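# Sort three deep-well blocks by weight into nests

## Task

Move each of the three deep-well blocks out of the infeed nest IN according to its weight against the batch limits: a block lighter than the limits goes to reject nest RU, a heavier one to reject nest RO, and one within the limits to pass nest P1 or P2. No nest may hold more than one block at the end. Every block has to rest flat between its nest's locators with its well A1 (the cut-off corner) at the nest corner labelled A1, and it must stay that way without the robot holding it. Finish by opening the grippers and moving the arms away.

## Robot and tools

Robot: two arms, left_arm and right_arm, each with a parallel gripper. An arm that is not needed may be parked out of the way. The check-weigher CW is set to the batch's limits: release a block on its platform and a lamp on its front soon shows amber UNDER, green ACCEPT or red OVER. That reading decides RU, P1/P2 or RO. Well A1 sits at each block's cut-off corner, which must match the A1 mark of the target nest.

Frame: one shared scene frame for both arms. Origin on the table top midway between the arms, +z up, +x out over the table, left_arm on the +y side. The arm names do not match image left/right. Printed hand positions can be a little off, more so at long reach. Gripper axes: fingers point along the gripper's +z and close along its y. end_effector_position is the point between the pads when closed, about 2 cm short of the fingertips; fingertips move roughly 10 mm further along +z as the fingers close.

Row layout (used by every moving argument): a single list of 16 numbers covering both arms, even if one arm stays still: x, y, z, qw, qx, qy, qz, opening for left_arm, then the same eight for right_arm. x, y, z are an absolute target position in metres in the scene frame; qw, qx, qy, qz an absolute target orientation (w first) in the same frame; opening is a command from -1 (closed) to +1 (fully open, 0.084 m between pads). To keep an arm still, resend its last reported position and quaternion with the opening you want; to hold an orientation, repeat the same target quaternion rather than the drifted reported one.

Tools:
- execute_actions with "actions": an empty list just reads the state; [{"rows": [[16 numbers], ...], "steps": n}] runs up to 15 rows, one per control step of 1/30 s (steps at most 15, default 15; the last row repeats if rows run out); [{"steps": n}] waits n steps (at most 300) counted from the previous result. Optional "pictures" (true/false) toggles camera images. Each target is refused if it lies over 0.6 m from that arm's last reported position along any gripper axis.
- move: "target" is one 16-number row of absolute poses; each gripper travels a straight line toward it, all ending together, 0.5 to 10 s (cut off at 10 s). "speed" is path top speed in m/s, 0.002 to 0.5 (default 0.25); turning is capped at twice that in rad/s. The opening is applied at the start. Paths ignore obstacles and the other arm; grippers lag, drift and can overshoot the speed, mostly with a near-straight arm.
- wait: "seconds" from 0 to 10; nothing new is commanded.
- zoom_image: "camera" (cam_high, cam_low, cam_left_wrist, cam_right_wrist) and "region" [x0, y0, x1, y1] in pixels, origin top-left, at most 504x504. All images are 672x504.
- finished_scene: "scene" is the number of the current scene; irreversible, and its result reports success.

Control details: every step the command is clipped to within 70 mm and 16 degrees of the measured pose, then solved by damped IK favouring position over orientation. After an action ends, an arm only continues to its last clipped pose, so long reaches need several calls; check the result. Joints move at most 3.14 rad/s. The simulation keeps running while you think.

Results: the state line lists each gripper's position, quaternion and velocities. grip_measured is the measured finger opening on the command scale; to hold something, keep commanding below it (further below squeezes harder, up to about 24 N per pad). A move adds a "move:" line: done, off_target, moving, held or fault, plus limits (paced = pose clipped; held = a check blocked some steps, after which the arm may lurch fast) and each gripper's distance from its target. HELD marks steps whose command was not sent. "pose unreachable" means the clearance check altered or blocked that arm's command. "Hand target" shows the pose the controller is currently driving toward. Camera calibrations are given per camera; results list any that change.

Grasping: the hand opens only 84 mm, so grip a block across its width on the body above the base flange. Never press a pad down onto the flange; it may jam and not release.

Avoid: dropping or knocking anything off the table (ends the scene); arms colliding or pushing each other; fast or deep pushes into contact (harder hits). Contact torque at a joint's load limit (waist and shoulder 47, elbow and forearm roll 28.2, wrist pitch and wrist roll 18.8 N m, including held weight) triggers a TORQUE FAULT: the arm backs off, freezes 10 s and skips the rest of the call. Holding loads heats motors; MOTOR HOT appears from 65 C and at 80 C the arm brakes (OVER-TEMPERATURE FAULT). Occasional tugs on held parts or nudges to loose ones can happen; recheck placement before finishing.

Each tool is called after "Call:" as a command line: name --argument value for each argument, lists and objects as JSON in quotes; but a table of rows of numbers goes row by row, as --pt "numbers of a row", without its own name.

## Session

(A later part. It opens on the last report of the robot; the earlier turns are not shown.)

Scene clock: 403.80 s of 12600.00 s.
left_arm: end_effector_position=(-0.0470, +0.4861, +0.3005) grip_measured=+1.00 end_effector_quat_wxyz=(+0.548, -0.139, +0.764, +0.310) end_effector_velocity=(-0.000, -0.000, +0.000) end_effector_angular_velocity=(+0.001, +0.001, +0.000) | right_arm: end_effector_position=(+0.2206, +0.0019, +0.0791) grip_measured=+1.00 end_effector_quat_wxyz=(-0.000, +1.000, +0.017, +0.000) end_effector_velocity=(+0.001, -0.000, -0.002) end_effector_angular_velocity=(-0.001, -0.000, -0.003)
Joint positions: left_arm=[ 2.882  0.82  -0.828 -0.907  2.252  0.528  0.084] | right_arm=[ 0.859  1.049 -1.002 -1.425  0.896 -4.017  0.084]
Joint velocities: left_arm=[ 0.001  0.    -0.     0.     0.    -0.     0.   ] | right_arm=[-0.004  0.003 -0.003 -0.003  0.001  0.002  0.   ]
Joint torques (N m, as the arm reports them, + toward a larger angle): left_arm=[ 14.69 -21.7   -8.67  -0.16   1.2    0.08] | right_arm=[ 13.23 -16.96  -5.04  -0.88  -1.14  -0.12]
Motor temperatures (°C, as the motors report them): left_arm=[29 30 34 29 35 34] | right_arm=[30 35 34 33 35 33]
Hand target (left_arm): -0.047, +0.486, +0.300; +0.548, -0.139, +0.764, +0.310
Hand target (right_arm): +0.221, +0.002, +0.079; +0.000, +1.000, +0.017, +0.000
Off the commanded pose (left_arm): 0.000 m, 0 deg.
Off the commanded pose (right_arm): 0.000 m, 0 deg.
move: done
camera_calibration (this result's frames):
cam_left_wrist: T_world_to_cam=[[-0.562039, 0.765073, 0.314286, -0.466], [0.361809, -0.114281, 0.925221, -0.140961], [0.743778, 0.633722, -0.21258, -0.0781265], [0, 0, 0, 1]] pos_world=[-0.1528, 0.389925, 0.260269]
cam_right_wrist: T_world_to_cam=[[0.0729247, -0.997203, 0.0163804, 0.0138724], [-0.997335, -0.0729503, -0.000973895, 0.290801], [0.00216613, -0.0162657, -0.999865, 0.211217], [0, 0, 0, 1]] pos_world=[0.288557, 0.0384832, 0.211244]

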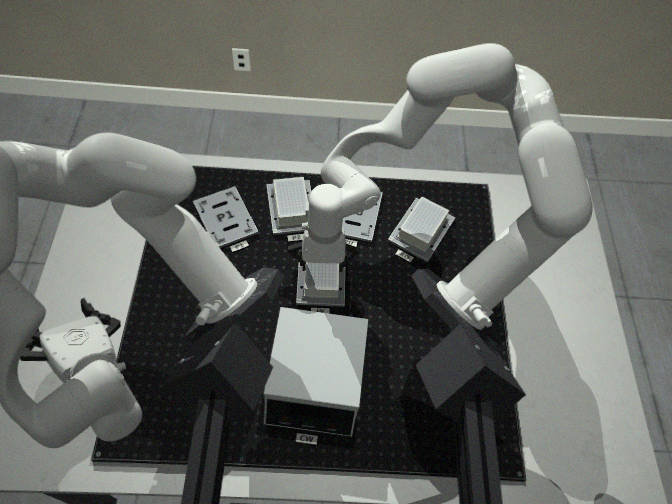

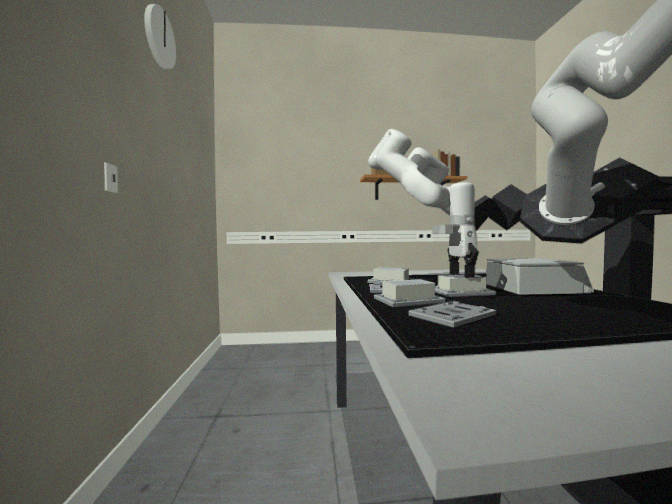

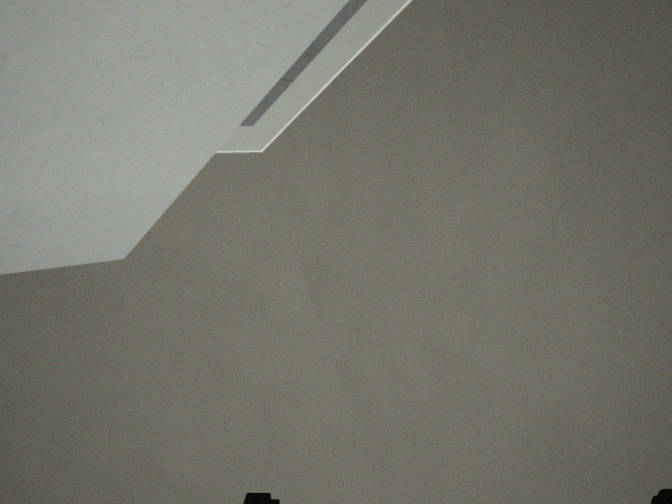

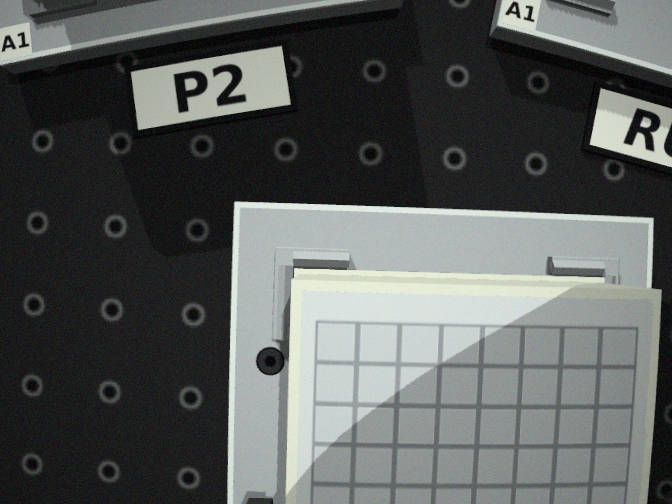

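Aligned.

Call:
move --target '[-0.047,0.4861,0.3005,0.548,-0.139,0.764,0.310,1,0.2205,0.0019,0.049,0,1,0.0175,0,1]' --speed 0.008

Call:
move --target '[-0.047,0.4861,0.3005,0.548,-0.139,0.764,0.310,1,0.2205,0.0019,0.049,0,1,0.0175,0,0.2]' --speed 0.008

Call:
move --target '[-0.047,0.4861,0.3005,0.548,-0.139,0.764,0.310,1,0.2205,0.0019,0.16,0,1,0.0175,0,0.2]' --speed 0.05

Call:
move --target '[-0.047,0.4861,0.3005,0.548,-0.139,0.764,0.310,1,-0.015,0.008,0.152,0,1,0.0175,0,0.2]' --speed 0.12

Call:
move --target '[-0.047,0.4861,0.3005,0.548,-0.139,0.764,0.310,1,-0.015,0.008,0.1388,0,1,0.0175,0,0.2]' --speed 0.006

Call:
move --target '[-0.047,0.4861,0.3005,0.548,-0.139,0.764,0.310,1,-0.015,0.008,0.1388,0,1,0.0175,0,1]' --speed 0.006

Call:
wait --seconds 2.5

Call:
move --target '[-0.047,0.4861,0.3005,0.548,-0.139,0.764,0.310,1,-0.015,0.008,0.138,0,1,0.0175,0,1]' --speed 0.003

Call:
wait --seconds 2

Scene clock: 430.17 s of 12600.00 s.
left_arm: end_effector_position=(-0.0470, +0.4861, +0.3005) grip_measured=+1.00 end_effector_quat_wxyz=(+0.548, -0.139, +0.764, +0.310) end_effector_velocity=(+0.000, +0.001, +0.000) end_effector_angular_velocity=(+0.001, -0.002, +0.000) | right_arm: end_effector_position=(+0.2205, +0.0019, +0.0491) grip_measured=+1.00 end_effector_quat_wxyz=(+0.000, +1.000, +0.017, +0.000) end_effector_velocity=(+0.000, +0.001, -0.001) end_effector_angular_velocity=(+0.003, -0.000, +0.000)
Joint positions: left_arm=[ 2.882  0.82  -0.828 -0.907  2.252  0.528  0.084] | right_arm=[ 0.788  1.113 -1.045 -1.512  0.898 -3.991  0.084]
Joint velocities: left_arm=[-0.001  0.    -0.    -0.001  0.003 -0.    -0.   ] | right_arm=[-0.003  0.004 -0.003 -0.007 -0.002  0.002 -0.   ]
Joint torques (N m, as the arm reports them, + toward a larger angle): left_arm=[ 14.57 -21.39  -8.81  -0.2    1.2   -0.02] | right_arm=[ 13.78 -16.62  -3.56  -0.85  -1.1   -0.23]
Motor temperatures (°C, as the motors report them): left_arm=[29 30 34 29 35 34] | right_arm=[30 35 34 33 35 33]
Hand target (left_arm): -0.047, +0.486, +0.301; +0.548, -0.139, +0.764, +0.310
Hand target (right_arm): +0.221, +0.002, +0.049; +0.000, +1.000, +0.017, +0.000
Off the commanded pose (left_arm): 0.000 m, 0 deg.
Off the commanded pose (right_arm): 0.000 m, 0 deg.
After step 90, 19.40 s passed at rest.
move: done
camera_calibration (this result's frames):
cam_left_wrist: T_world_to_cam=[[-0.562039, 0.765073, 0.314286, -0.466], [0.361809, -0.114281, 0.925221, -0.140961], [0.743779, 0.633722, -0.21258, -0.0781264], [0, 0, 0, 1]] pos_world=[-0.1528, 0.389925, 0.260269]
cam_right_wrist: T_world_to_cam=[[0.0729968, -0.997195, 0.0165405, 0.0142711], [-0.99733, -0.073021, -0.000864559, 0.290697], [0.00206993, -0.0164332, -0.999863, 0.18121], [0, 0, 0, 1]] pos_world=[0.288504, 0.0384359, 0.1812]

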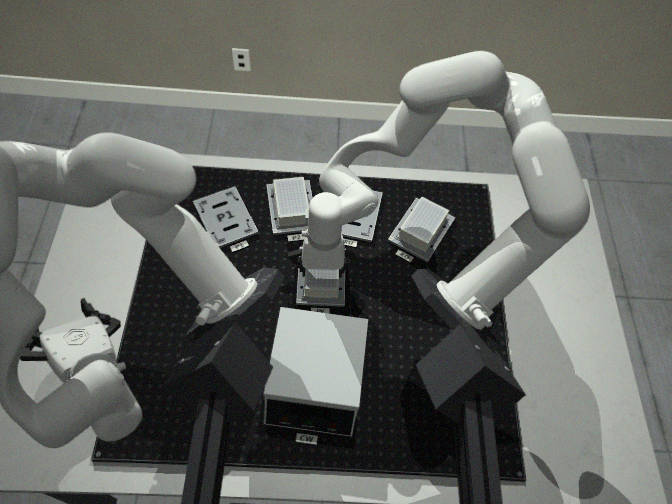

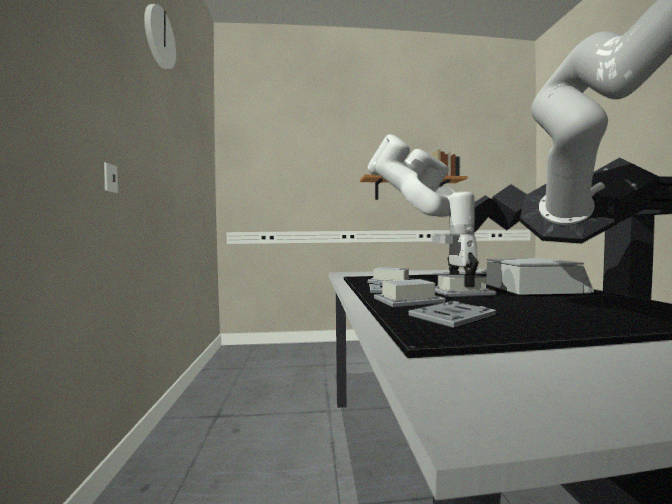

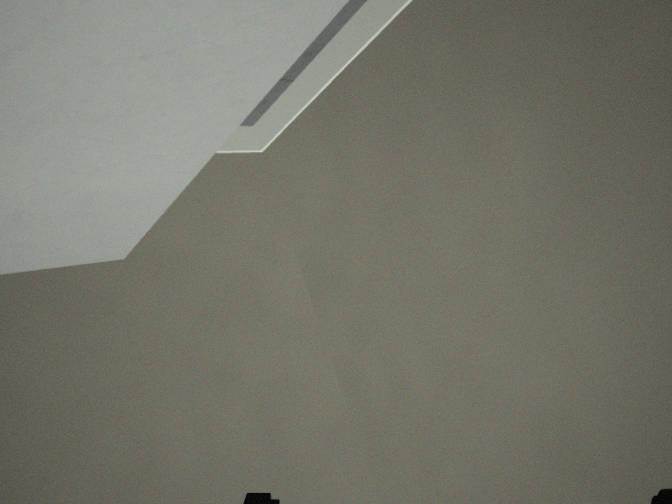

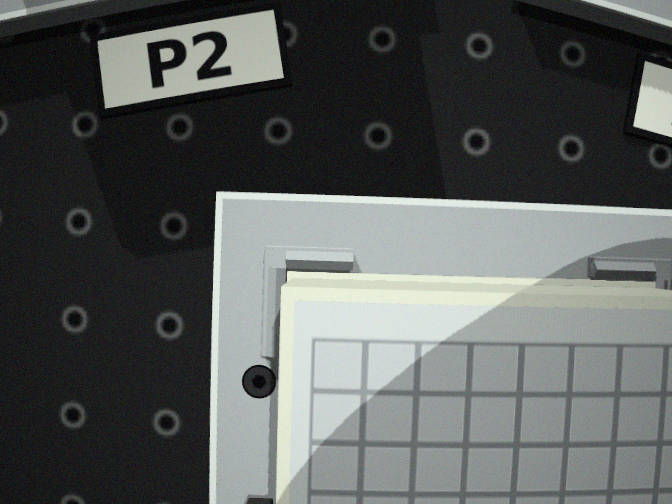

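Scene clock: 430.87 s of 12600.00 s.
left_arm: end_effector_position=(-0.0470, +0.4861, +0.3005) grip_measured=+1.00 end_effector_quat_wxyz=(+0.548, -0.139, +0.764, +0.310) end_effector_velocity=(+0.000, -0.000, -0.000) end_effector_angular_velocity=(-0.001, +0.000, -0.000) | right_arm: end_effector_position=(+0.2207, +0.0020, +0.0491) grip_measured=+0.97 end_effector_quat_wxyz=(-0.000, +1.000, +0.017, +0.000) end_effector_velocity=(+0.000, -0.000, -0.000) end_effector_angular_velocity=(-0.000, -0.001, +0.002)
Joint positions: left_arm=[ 2.882  0.82  -0.828 -0.907  2.252  0.528  0.084] | right_arm=[ 0.788  1.113 -1.045 -1.512  0.898 -3.991  0.083]
Joint velocities: left_arm=[-0.    -0.     0.     0.    -0.001 -0.     0.   ] | right_arm=[-0.     0.     0.    -0.001  0.001 -0.001  0.   ]
Joint torques (N m, as the arm reports them, + toward a larger angle): left_arm=[ 14.62 -21.5   -8.66  -0.2    1.11   0.08] | right_arm=[ 12.51 -14.55  -3.16  -1.    -1.01   0.07]
Motor temperatures (°C, as the motors report them): left_arm=[29 30 34 29 35 34] | right_arm=[30 35 34 33 35 33]
Hand target (left_arm): -0.047, +0.486, +0.301; +0.548, -0.139, +0.764, +0.310
Hand target (right_arm): +0.221, +0.002, +0.049; -0.000, +1.000, +0.017, +0.000
Off the commanded pose (left_arm): 0.000 m, 0 deg.
Off the commanded pose (right_arm): 0.000 m, 0 deg.
move: done
camera_calibration (this result's frames):
cam_left_wrist: T_world_to_cam=[[-0.562039, 0.765073, 0.314286, -0.466], [0.361809, -0.114281, 0.925221, -0.140961], [0.743778, 0.633722, -0.21258, -0.0781265], [0, 0, 0, 1]] pos_world=[-0.1528, 0.389925, 0.260269]
cam_right_wrist: T_world_to_cam=[[0.0728253, -0.997215, 0.0161025, 0.0145046], [-0.997342, -0.0728515, -0.00104146, 0.290856], [0.00221165, -0.0159838, -0.99987, 0.18124], [0, 0, 0, 1]] pos_world=[0.288626, 0.0385504, 0.181285]

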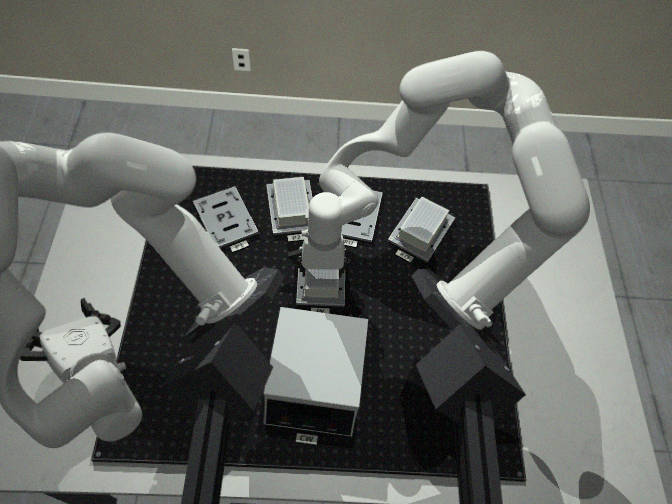

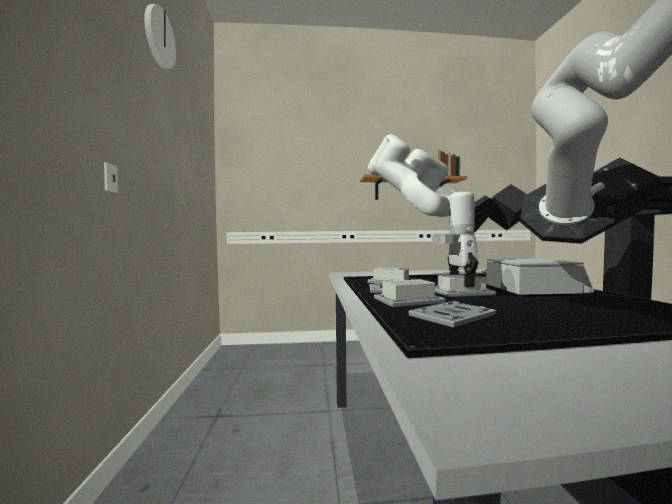

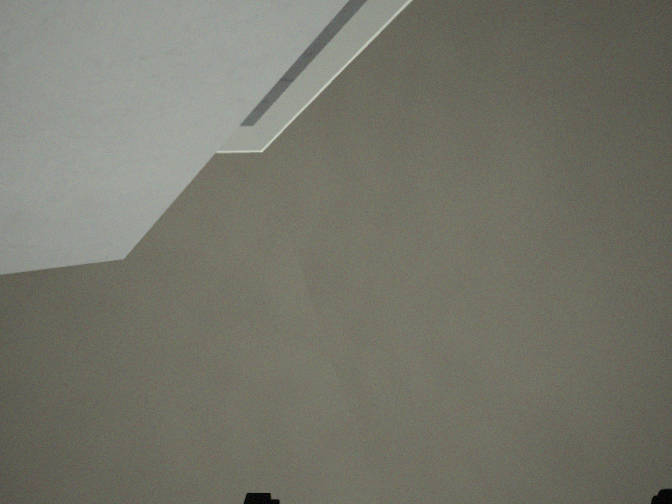

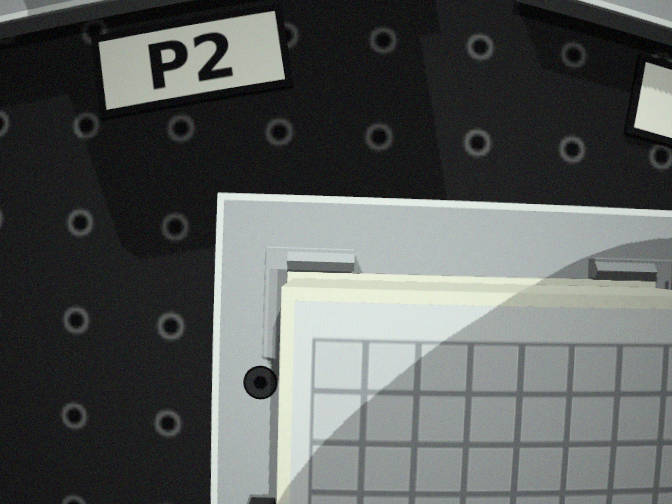

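Scene clock: 433.50 s of 12600.00 s.
left_arm: end_effector_position=(-0.0470, +0.4861, +0.3005) grip_measured=+1.00 end_effector_quat_wxyz=(+0.548, -0.139, +0.764, +0.310) end_effector_velocity=(-0.000, -0.000, -0.000) end_effector_angular_velocity=(-0.001, +0.000, +0.000) | right_arm: end_effector_position=(+0.2202, +0.0019, +0.1600) grip_measured=+0.96 end_effector_quat_wxyz=(+0.000, +1.000, +0.018, -0.000) end_effector_velocity=(-0.000, +0.000, +0.002) end_effector_angular_velocity=(+0.000, +0.000, +0.001)
Joint positions: left_arm=[ 2.882  0.82  -0.828 -0.907  2.252  0.528  0.084] | right_arm=[ 1.046  0.884 -0.921 -1.174  0.917 -4.121  0.083]
Joint velocities: left_arm=[ 0.     0.     0.     0.    -0.001 -0.    -0.   ] | right_arm=[ 0.005 -0.003  0.001  0.007  0.001 -0.003 -0.   ]
Joint torques (N m, as the arm reports them, + toward a larger angle): left_arm=[ 14.9  -21.45  -8.49  -0.12   1.23   0.06] | right_arm=[ 13.06 -17.59  -8.25  -0.82  -1.43  -0.05]
Motor temperatures (°C, as the motors report them): left_arm=[29 30 34 29 35 34] | right_arm=[30 35 34 33 35 33]
Hand target (left_arm): -0.047, +0.486, +0.301; +0.548, -0.139, +0.764, +0.310
Hand target (right_arm): +0.220, +0.002, +0.160; -0.000, +1.000, +0.018, -0.000
Off the commanded pose (left_arm): 0.000 m, 0 deg.
Off the commanded pose (right_arm): 0.000 m, 0 deg.
move: done
camera_calibration (this result's frames):
cam_left_wrist: T_world_to_cam=[[-0.562039, 0.765073, 0.314286, -0.465999], [0.361809, -0.114281, 0.925221, -0.140961], [0.743778, 0.633722, -0.21258, -0.0781266], [0, 0, 0, 1]] pos_world=[-0.1528, 0.389925, 0.260269]
cam_right_wrist: T_world_to_cam=[[0.0732394, -0.99718, 0.0163837, 0.0124377], [-0.997314, -0.0732484, 0.0000513498, 0.290258], [0.00114888, -0.0163435, -0.999866, 0.292316], [0, 0, 0, 1]] pos_world=[0.288232, 0.038441, 0.292058]

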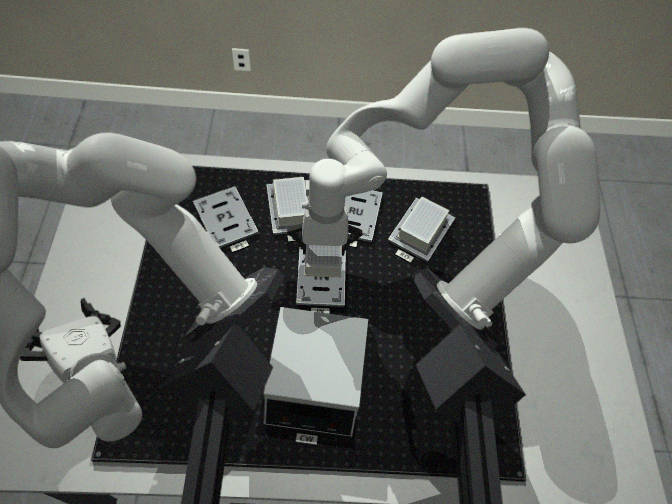

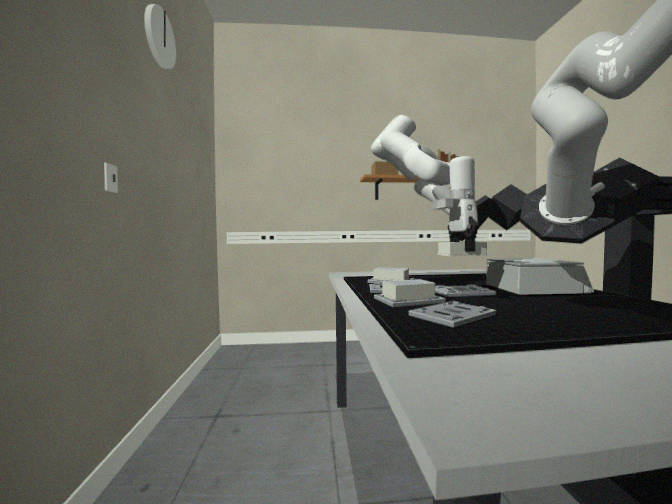

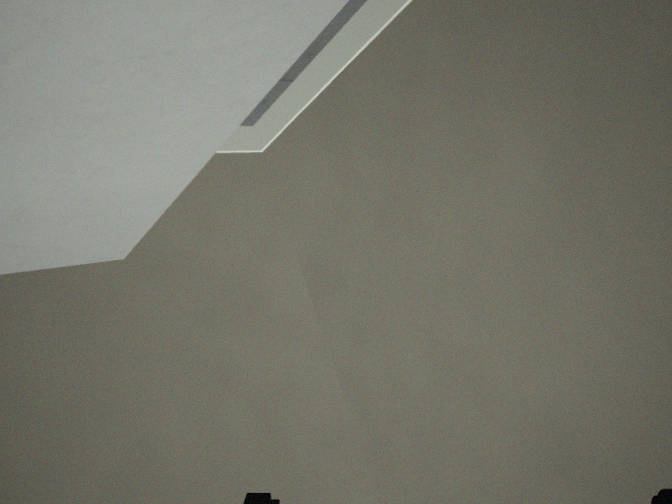

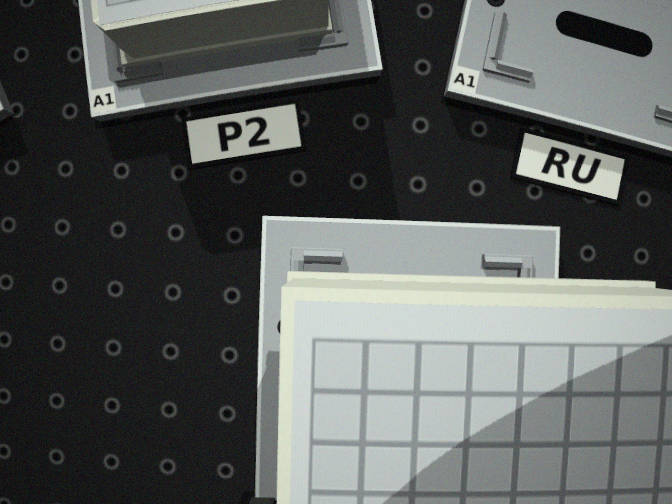

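Scene clock: 436.00 s of 12600.00 s.
left_arm: end_effector_position=(-0.0470, +0.4861, +0.3005) grip_measured=+1.00 end_effector_quat_wxyz=(+0.548, -0.139, +0.764, +0.310) end_effector_velocity=(+0.000, +0.000, -0.000) end_effector_angular_velocity=(+0.000, -0.001, -0.001) | right_arm: end_effector_position=(-0.0155, +0.0088, +0.1525) grip_measured=+0.96 end_effector_quat_wxyz=(-0.001, +1.000, +0.018, -0.001) end_effector_velocity=(-0.001, -0.001, -0.000) end_effector_angular_velocity=(-0.004, -0.002, +0.001)
Joint positions: left_arm=[ 2.882  0.82  -0.828 -0.907  2.252  0.528  0.084] | right_arm=[ 1.594  1.301 -1.022 -0.838  0.696 -3.814  0.083]
Joint velocities: left_arm=[-0.001  0.    -0.    -0.     0.001  0.     0.   ] | right_arm=[ 0.006  0.004 -0.003  0.009  0.002 -0.004 -0.   ]
Joint torques (N m, as the arm reports them, + toward a larger angle): left_arm=[ 14.58 -21.36  -8.41  -0.32   1.17   0.07] | right_arm=[  6.39 -24.7  -11.32  -1.04  -1.25  -0.26]
Motor temperatures (°C, as the motors report them): left_arm=[29 30 34 29 35 34] | right_arm=[30 35 34 33 35 33]
Hand target (left_arm): -0.047, +0.486, +0.300; +0.548, -0.139, +0.764, +0.310
Hand target (right_arm): -0.016, +0.009, +0.152; -0.001, +1.000, +0.018, -0.001
Off the commanded pose (left_arm): 0.000 m, 0 deg.
Off the commanded pose (right_arm): 0.001 m, 0 deg.
move: done
camera_calibration (this result's frames):
cam_left_wrist: T_world_to_cam=[[-0.562039, 0.765073, 0.314286, -0.466], [0.361809, -0.114281, 0.925221, -0.140961], [0.743779, 0.633722, -0.21258, -0.0781263], [0, 0, 0, 1]] pos_world=[-0.1528, 0.389925, 0.260269]
cam_right_wrist: T_world_to_cam=[[0.0736725, -0.997174, 0.0147364, 0.0370097], [-0.997282, -0.0736744, 0.000416208, 0.0556704], [0.000670662, -0.014727, -0.999891, 0.285139], [0, 0, 0, 1]] pos_world=[0.0526013, 0.0452059, 0.28454]

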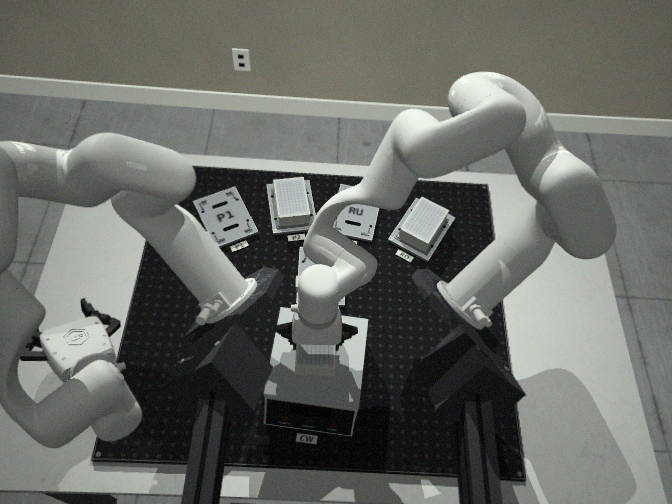

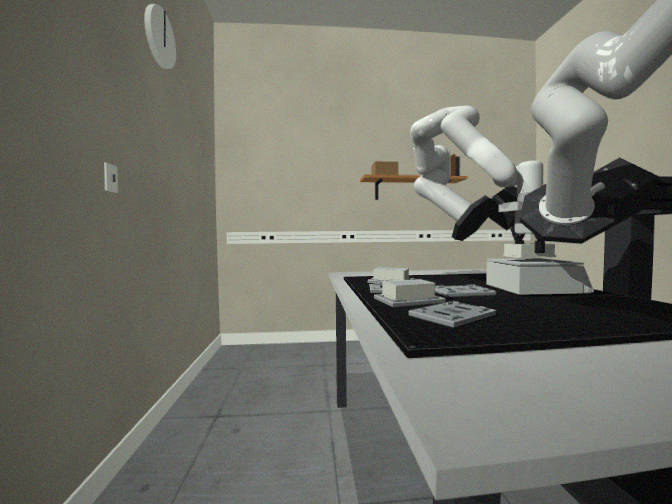

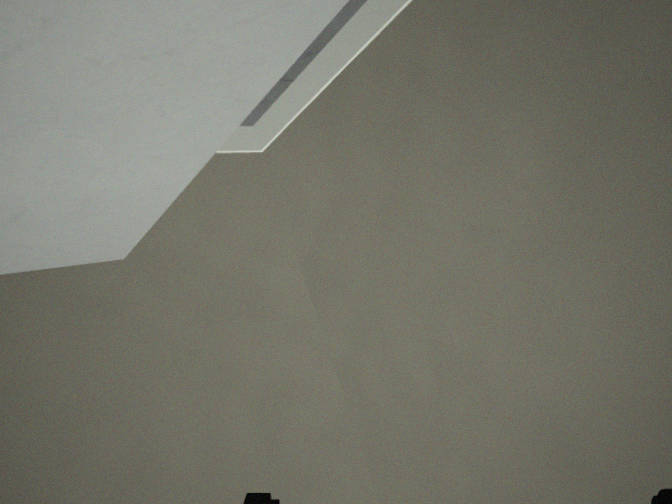

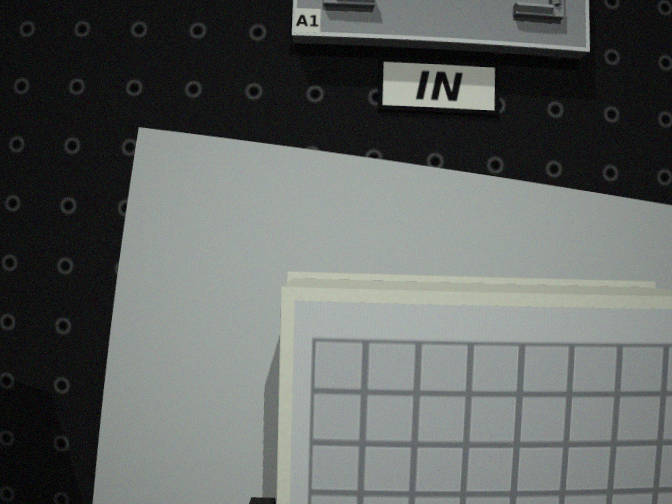

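Scene clock: 438.50 s of 12600.00 s.
left_arm: end_effector_position=(-0.0470, +0.4861, +0.3005) grip_measured=+1.00 end_effector_quat_wxyz=(+0.548, -0.139, +0.764, +0.310) end_effector_velocity=(-0.000, +0.000, +0.000) end_effector_angular_velocity=(+0.001, -0.000, +0.000) | right_arm: end_effector_position=(-0.0150, +0.0080, +0.1389) grip_measured=+0.96 end_effector_quat_wxyz=(+0.000, +1.000, +0.017, +0.000) end_effector_velocity=(-0.000, +0.001, -0.001) end_effector_angular_velocity=(+0.002, -0.001, +0.000)
Joint positions: left_arm=[ 2.882  0.82  -0.828 -0.907  2.252  0.528  0.084] | right_arm=[ 1.563  1.332 -1.033 -0.893  0.691 -3.781  0.083]
Joint velocities: left_arm=[-0.    -0.    -0.    -0.001  0.001  0.     0.   ] | right_arm=[-0.001  0.003 -0.002 -0.006 -0.001  0.004  0.   ]
Joint torques (N m, as the arm reports them, + toward a larger angle): left_arm=[ 14.62 -21.6   -8.57  -0.12   1.32   0.04] | right_arm=[  7.08 -24.71 -10.96  -0.56  -1.46  -0.08]
Motor temperatures (°C, as the motors report them): left_arm=[29 30 34 29 35 34] | right_arm=[30 35 35 33 35 33]
Hand target (left_arm): -0.047, +0.486, +0.300; +0.548, -0.139, +0.764, +0.310
Hand target (right_arm): -0.015, +0.008, +0.139; -0.000, +1.000, +0.017, +0.000
Off the commanded pose (left_arm): 0.000 m, 0 deg.
Off the commanded pose (right_arm): 0.000 m, 0 deg.
move: done
camera_calibration (this result's frames):
cam_left_wrist: T_world_to_cam=[[-0.562039, 0.765073, 0.314286, -0.466], [0.361809, -0.114281, 0.925221, -0.140961], [0.743779, 0.633722, -0.21258, -0.0781265], [0, 0, 0, 1]] pos_world=[-0.1528, 0.389925, 0.260269]
cam_right_wrist: T_world_to_cam=[[0.0729893, -0.997198, 0.0164197, 0.0361438], [-0.997331, -0.0730127, -0.000824961, 0.0563272], [0.00202149, -0.0163156, -0.999865, 0.271579], [0, 0, 0, 1]] pos_world=[0.0529898, 0.0445861, 0.270995]

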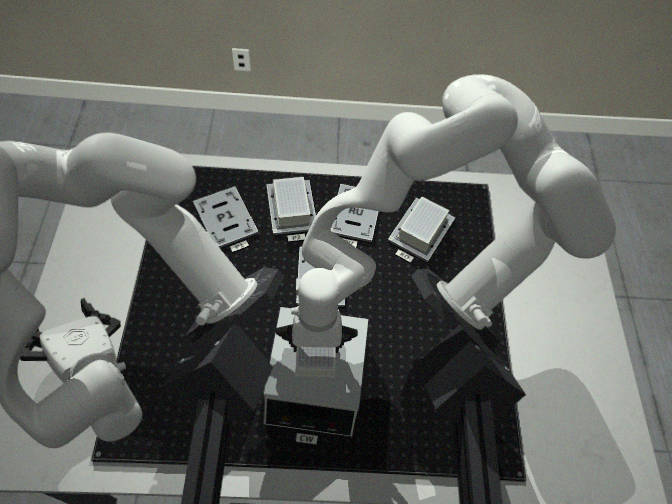

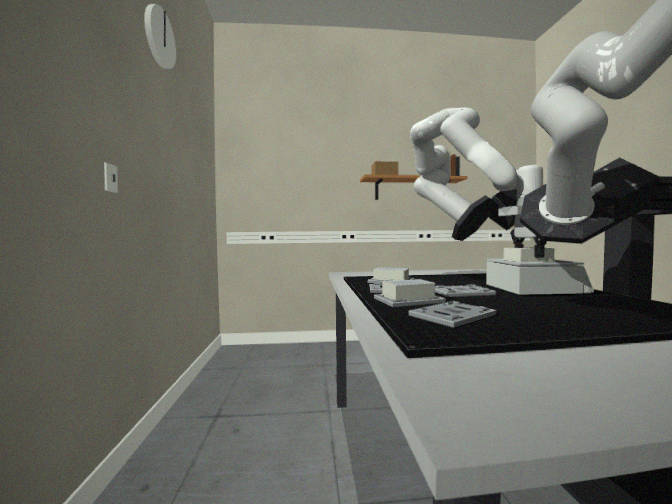

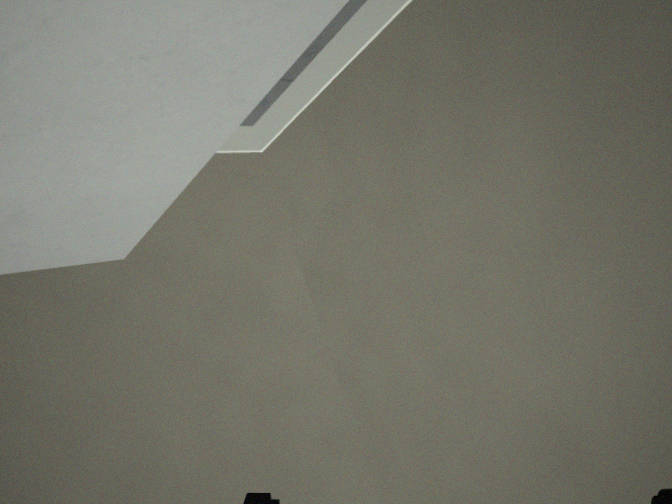

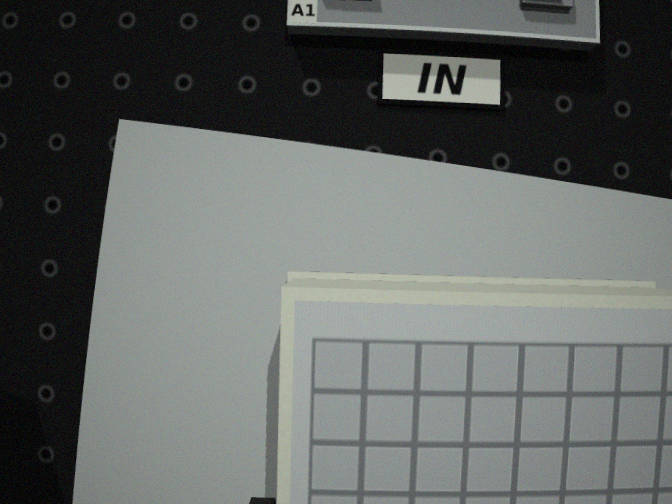

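Scene clock: 439.20 s of 12600.00 s.
left_arm: end_effector_position=(-0.0470, +0.4861, +0.3005) grip_measured=+1.00 end_effector_quat_wxyz=(+0.548, -0.139, +0.764, +0.310) end_effector_velocity=(+0.000, -0.000, -0.001) end_effector_angular_velocity=(-0.002, -0.001, -0.001) | right_arm: end_effector_position=(-0.0150, +0.0080, +0.1388) grip_measured=+1.00 end_effector_quat_wxyz=(-0.000, +1.000, +0.017, -0.000) end_effector_velocity=(-0.000, -0.000, -0.000) end_effector_angular_velocity=(-0.000, +0.001, +0.000)
Joint positions: left_arm=[ 2.882  0.82  -0.828 -0.907  2.252  0.528  0.084] | right_arm=[ 1.563  1.332 -1.033 -0.893  0.691 -3.78   0.084]
Joint velocities: left_arm=[-0.002  0.    -0.     0.    -0.001 -0.     0.   ] | right_arm=[-0.     0.     0.     0.    -0.001 -0.     0.   ]
Joint torques (N m, as the arm reports them, + toward a larger angle): left_arm=[ 14.53 -21.47  -8.69  -0.02   1.19   0.12] | right_arm=[  6.73 -24.13 -10.31  -0.9   -1.43  -0.2 ]
Motor temperatures (°C, as the motors report them): left_arm=[29 30 34 29 35 34] | right_arm=[30 35 35 33 35 33]
Hand target (left_arm): -0.047, +0.486, +0.300; +0.548, -0.139, +0.764, +0.310
Hand target (right_arm): -0.015, +0.008, +0.139; -0.000, +1.000, +0.017, +0.000
Off the commanded pose (left_arm): 0.000 m, 0 deg.
Off the commanded pose (right_arm): 0.000 m, 0 deg.
move: done
camera_calibration (this result's frames):
cam_left_wrist: T_world_to_cam=[[-0.562039, 0.765073, 0.314286, -0.466], [0.361809, -0.114281, 0.925221, -0.140961], [0.743778, 0.633722, -0.21258, -0.0781266], [0, 0, 0, 1]] pos_world=[-0.1528, 0.389925, 0.260269]
cam_right_wrist: T_world_to_cam=[[0.0729653, -0.997201, 0.0162973, 0.0361926], [-0.997333, -0.0729869, -0.000733794, 0.0562996], [0.00192123, -0.0162003, -0.999867, 0.271545], [0, 0, 0, 1]] pos_world=[0.0529869, 0.0445996, 0.270961]

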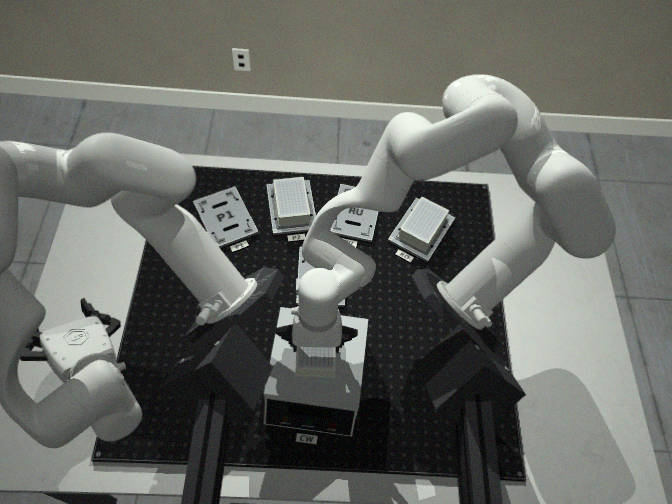

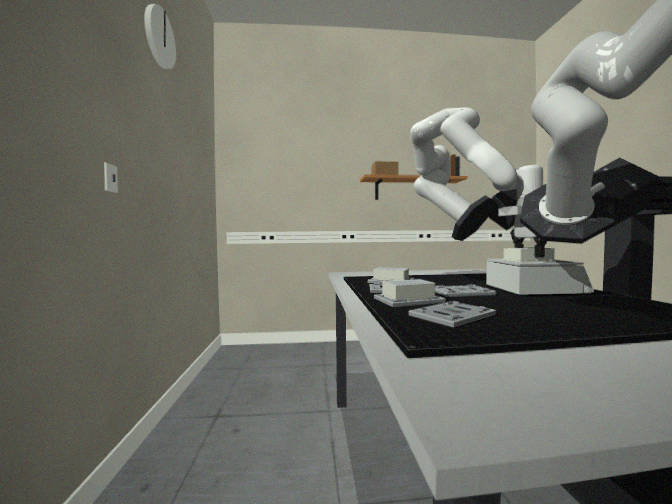

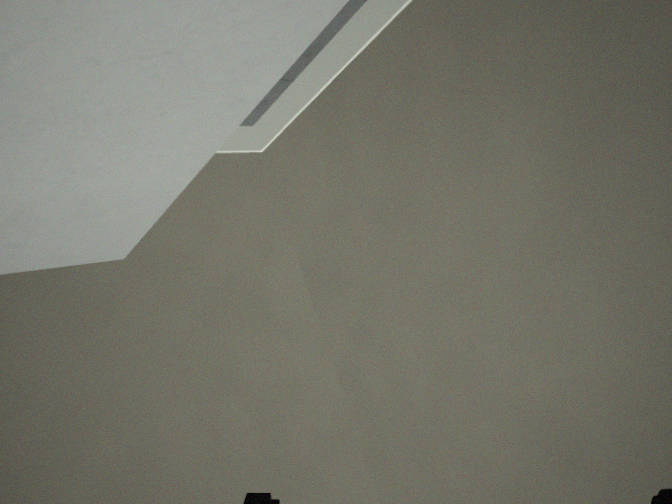

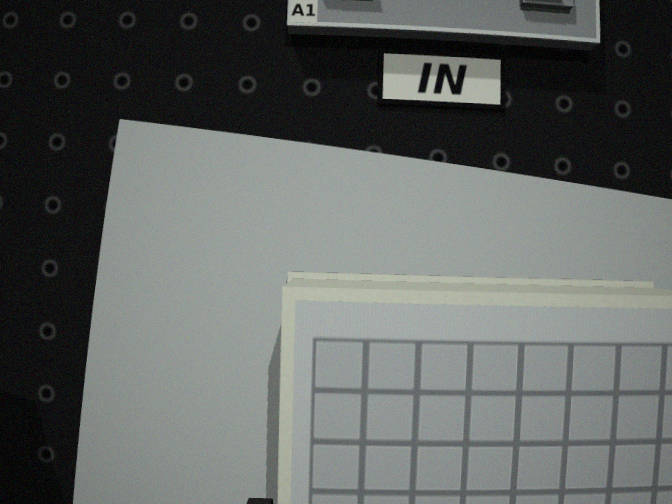

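Scene clock: 441.70 s of 12600.00 s.
left_arm: end_effector_position=(-0.0470, +0.4861, +0.3005) grip_measured=+1.00 end_effector_quat_wxyz=(+0.548, -0.139, +0.764, +0.310) end_effector_velocity=(-0.000, -0.000, +0.000) end_effector_angular_velocity=(+0.001, +0.001, +0.001) | right_arm: end_effector_position=(-0.0150, +0.0080, +0.1388) grip_measured=+1.00 end_effector_quat_wxyz=(-0.000, +1.000, +0.017, +0.000) end_effector_velocity=(-0.000, +0.000, +0.000) end_effector_angular_velocity=(+0.001, +0.000, +0.001)
Joint positions: left_arm=[ 2.882  0.82  -0.828 -0.907  2.252  0.528  0.084] | right_arm=[ 1.563  1.332 -1.033 -0.894  0.691 -3.78   0.084]
Joint velocities: left_arm=[ 0.002 -0.    -0.    -0.    -0.    -0.    -0.   ] | right_arm=[ 0.    -0.     0.    -0.001 -0.001 -0.     0.   ]
Joint torques (N m, as the arm reports them, + toward a larger angle): left_arm=[ 14.62 -21.31  -8.65  -0.14   1.15  -0.02] | right_arm=[  7.21 -24.5  -10.43  -0.74  -1.23  -0.32]
Motor temperatures (°C, as the motors report them): left_arm=[29 30 34 29 35 34] | right_arm=[30 35 35 33 35 33]
Hand target (left_arm): -0.047, +0.486, +0.300; +0.548, -0.139, +0.764, +0.310
Hand target (right_arm): -0.015, +0.008, +0.139; -0.000, +1.000, +0.017, +0.000
Off the commanded pose (left_arm): 0.000 m, 0 deg.
Off the commanded pose (right_arm): 0.000 m, 0 deg.
Steps of this call (steps 1 to 75: nothing new was sent). Readings (end_effector_position):
1: left_arm (-0.0470, +0.4861, +0.3005) | right_arm (-0.0150, +0.0080, +0.1388)
2: left_arm (-0.0470, +0.4861, +0.3005) | right_arm (-0.0150, +0.0080, +0.1388)
4: left_arm (-0.0470, +0.4861, +0.3005) | right_arm (-0.0150, +0.0080, +0.1388)
8: left_arm (-0.0470, +0.4861, +0.3005) | right_arm (-0.0150, +0.0080, +0.1388)
75: the state above
camera_calibration (this result's frames):
cam_left_wrist: T_world_to_cam=[[-0.562039, 0.765073, 0.314286, -0.466], [0.361809, -0.114281, 0.925221, -0.140961], [0.743779, 0.633722, -0.21258, -0.0781265], [0, 0, 0, 1]] pos_world=[-0.1528, 0.389925, 0.260269]
cam_right_wrist: T_world_to_cam=[[0.0730027, -0.997197, 0.0164056, 0.0361324], [-0.99733, -0.0730247, -0.000747994, 0.0562924], [0.00194391, -0.0163072, -0.999865, 0.271505], [0, 0, 0, 1]] pos_world=[0.0529766, 0.0445694, 0.270918]

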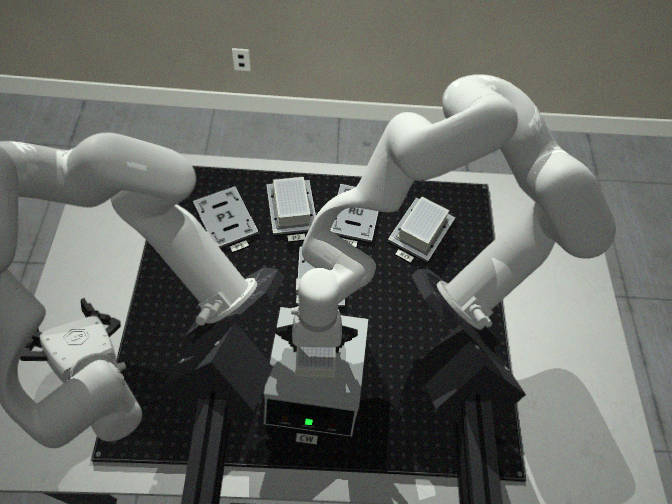

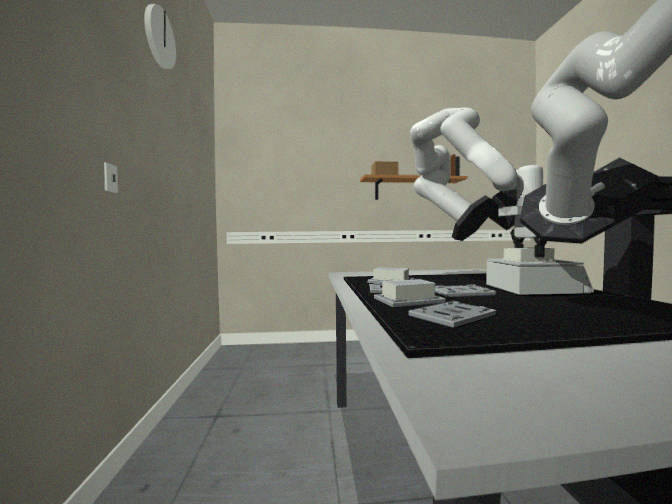

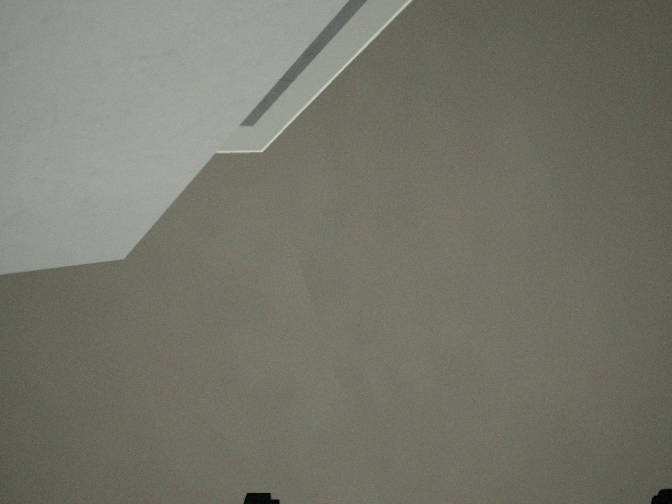

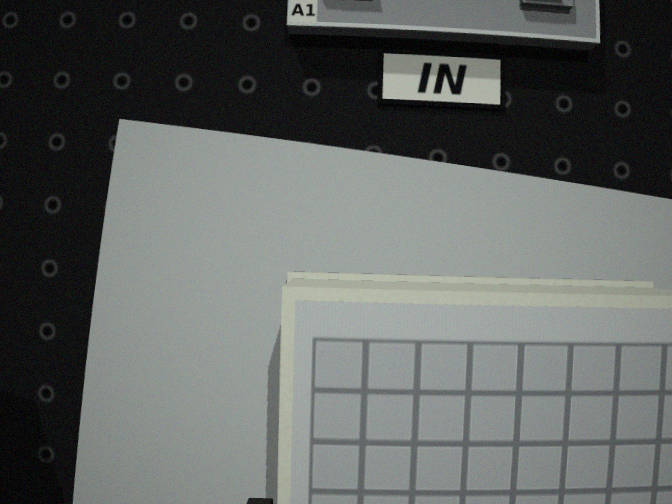

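Scene clock: 442.40 s of 12600.00 s.
left_arm: end_effector_position=(-0.0470, +0.4861, +0.3005) grip_measured=+1.00 end_effector_quat_wxyz=(+0.548, -0.139, +0.764, +0.310) end_effector_velocity=(-0.000, -0.000, +0.000) end_effector_angular_velocity=(+0.001, +0.002, +0.001) | right_arm: end_effector_position=(-0.0150, +0.0080, +0.1380) grip_measured=+1.00 end_effector_quat_wxyz=(+0.000, +1.000, +0.017, +0.000) end_effector_velocity=(-0.000, -0.000, -0.000) end_effector_angular_velocity=(-0.001, +0.000, -0.001)
Joint positions: left_arm=[ 2.882  0.82  -0.828 -0.907  2.252  0.528  0.084] | right_arm=[ 1.561  1.334 -1.034 -0.897  0.691 -3.778  0.084]
Joint velocities: left_arm=[ 0.003 -0.    -0.     0.    -0.     0.    -0.   ] | right_arm=[-0.     0.001 -0.    -0.    -0.     0.001 -0.   ]
Joint torques (N m, as the arm reports them, + toward a larger angle): left_arm=[ 14.24 -21.46  -8.7   -0.12   1.21   0.09] | right_arm=[  6.96 -24.03 -10.59  -0.9   -1.08  -0.3 ]
Motor temperatures (°C, as the motors report them): left_arm=[29 30 34 29 35 34] | right_arm=[30 35 35 33 35 33]
Hand target (left_arm): -0.047, +0.486, +0.300; +0.548, -0.139, +0.764, +0.310
Hand target (right_arm): -0.015, +0.008, +0.138; -0.000, +1.000, +0.017, +0.000
Off the commanded pose (left_arm): 0.000 m, 0 deg.
Off the commanded pose (right_arm): 0.000 m, 0 deg.
move: done
camera_calibration (this result's frames):
cam_left_wrist: T_world_to_cam=[[-0.562039, 0.765073, 0.314286, -0.466], [0.361809, -0.114281, 0.925221, -0.140961], [0.743779, 0.633722, -0.21258, -0.0781266], [0, 0, 0, 1]] pos_world=[-0.1528, 0.389925, 0.260269]
cam_right_wrist: T_world_to_cam=[[0.0730077, -0.997196, 0.0164286, 0.0361353], [-0.997329, -0.0730299, -0.000752234, 0.0562923], [0.0019499, -0.0163298, -0.999865, 0.27073], [0, 0, 0, 1]] pos_world=[0.0529759, 0.044566, 0.270142]

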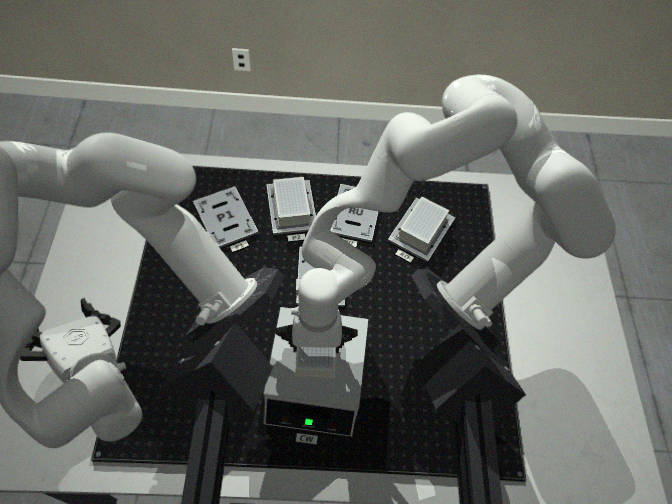

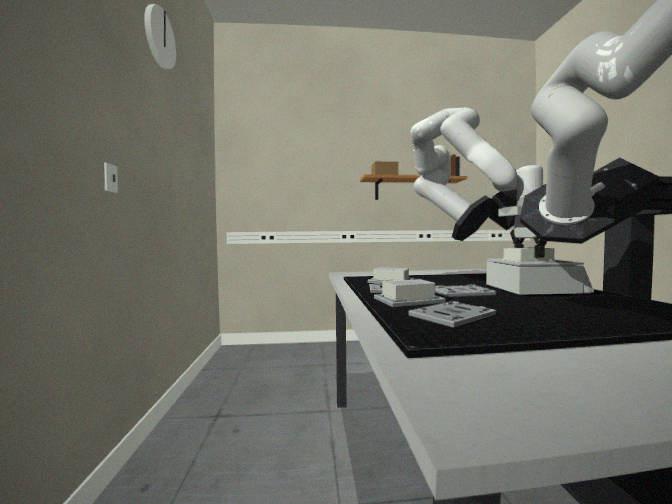

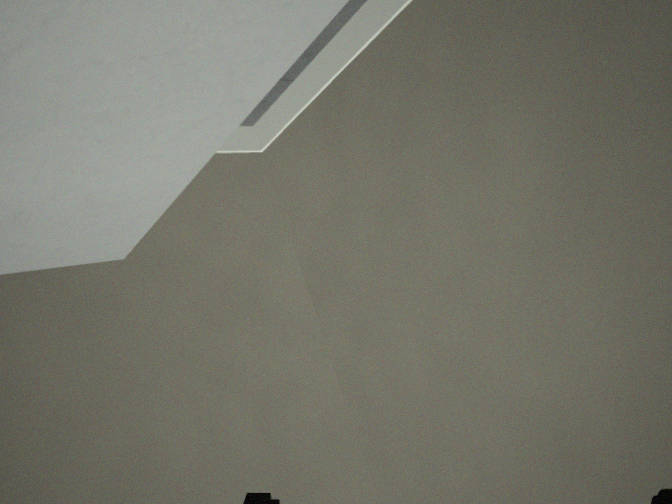

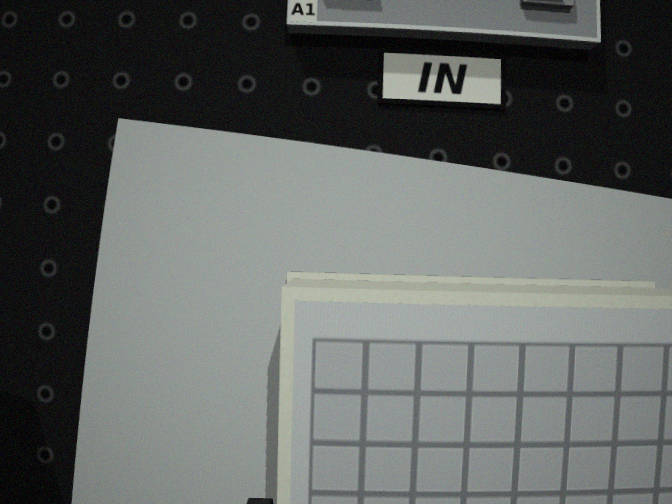

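Scene clock: 444.40 s of 12600.00 s.
left_arm: end_effector_position=(-0.0470, +0.4861, +0.3005) grip_measured=+1.00 end_effector_quat_wxyz=(+0.548, -0.139, +0.764, +0.310) end_effector_velocity=(-0.000, +0.000, +0.000) end_effector_angular_velocity=(-0.000, -0.000, -0.000) | right_arm: end_effector_position=(-0.0150, +0.0080, +0.1380) grip_measured=+1.00 end_effector_quat_wxyz=(-0.000, +1.000, +0.017, +0.000) end_effector_velocity=(+0.000, -0.000, -0.000) end_effector_angular_velocity=(-0.001, -0.001, -0.001)
Joint positions: left_arm=[ 2.882  0.82  -0.828 -0.907  2.252  0.528  0.084] | right_arm=[ 1.561  1.334 -1.034 -0.897  0.691 -3.778  0.084]
Joint velocities: left_arm=[-0. -0. -0. -0.  0. -0.  0.] | right_arm=[-0.    -0.    -0.     0.     0.002  0.001  0.   ]
Joint torques (N m, as the arm reports them, + toward a larger angle): left_arm=[ 14.68 -21.45  -8.49  -0.11   1.16   0.02] | right_arm=[  6.64 -24.15 -10.33  -0.85  -1.3    0.01]
Motor temperatures (°C, as the motors report them): left_arm=[29 30 34 29 35 34] | right_arm=[30 35 35 33 35 33]
Hand target (left_arm): -0.047, +0.486, +0.300; +0.548, -0.139, +0.764, +0.310
Hand target (right_arm): -0.015, +0.008, +0.138; -0.000, +1.000, +0.017, +0.000
Off the commanded pose (left_arm): 0.000 m, 0 deg.
Off the commanded pose (right_arm): 0.000 m, 0 deg.
Steps of this call (steps 1 to 60: nothing new was sent). Readings (end_effector_position):
1: left_arm (-0.0470, +0.4861, +0.3005) | right_arm (-0.0150, +0.0080, +0.1380)
2: left_arm (-0.0470, +0.4861, +0.3005) | right_arm (-0.0150, +0.0080, +0.1380)
4: left_arm (-0.0470, +0.4861, +0.3005) | right_arm (-0.0150, +0.0080, +0.1380)
8: left_arm (-0.0470, +0.4861, +0.3005) | right_arm (-0.0150, +0.0080, +0.1380)
60: the state above
camera_calibration (this result's frames):
cam_left_wrist: T_world_to_cam=[[-0.562039, 0.765073, 0.314286, -0.466], [0.361809, -0.114281, 0.925221, -0.140961], [0.743779, 0.633722, -0.21258, -0.0781266], [0, 0, 0, 1]] pos_world=[-0.1528, 0.389925, 0.260269]
cam_right_wrist: T_world_to_cam=[[0.0730001, -0.997197, 0.0164035, 0.0361479], [-0.99733, -0.0730222, -0.000753281, 0.0562946], [0.00194899, -0.0163047, -0.999865, 0.270704], [0, 0, 0, 1]] pos_world=[0.0529779, 0.044571, 0.270117]

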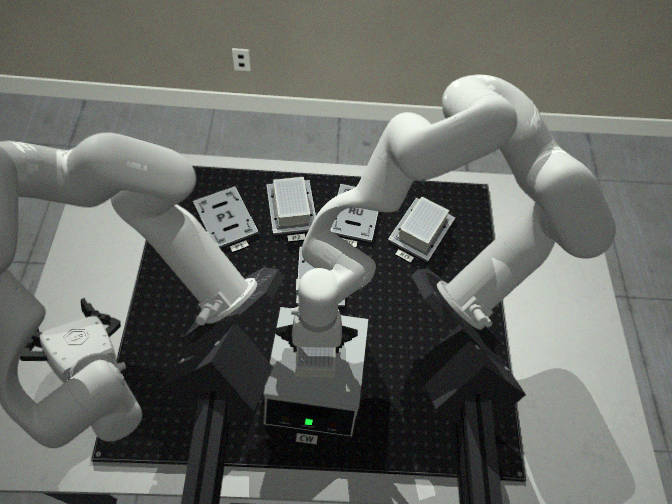

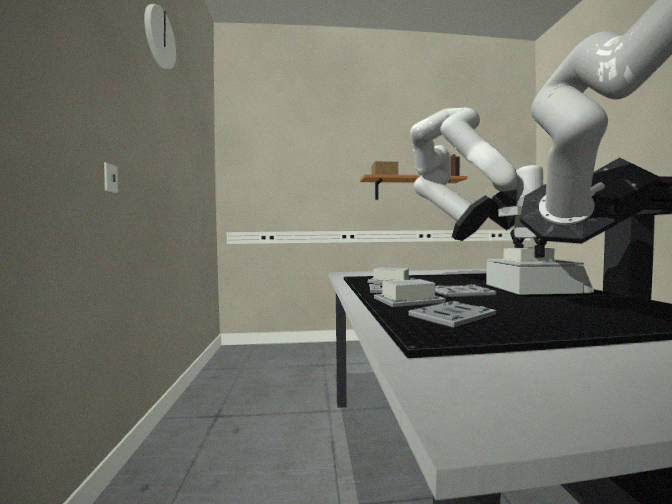

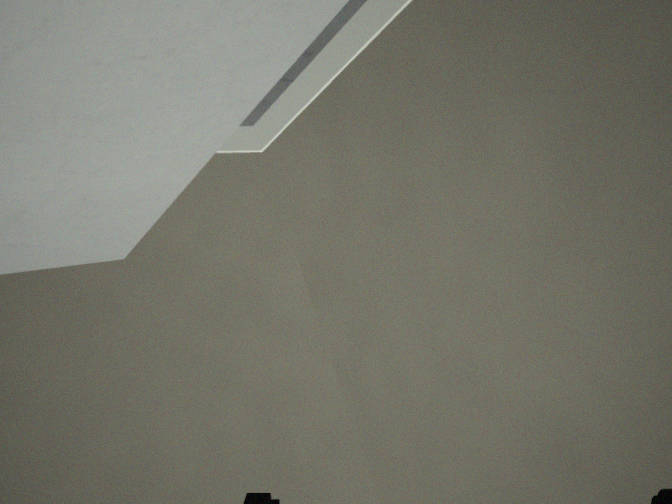

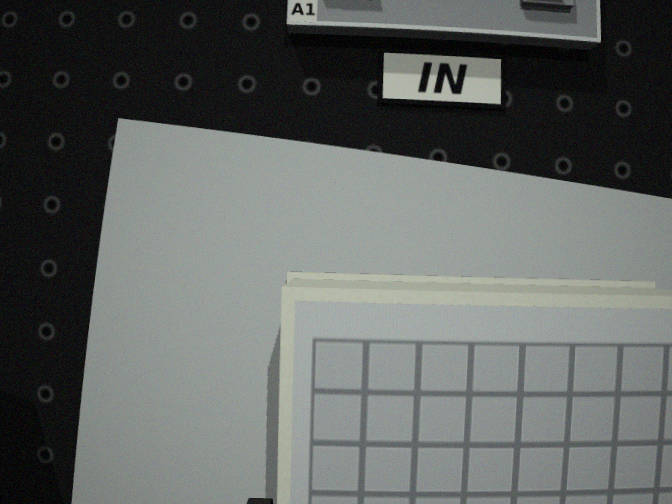

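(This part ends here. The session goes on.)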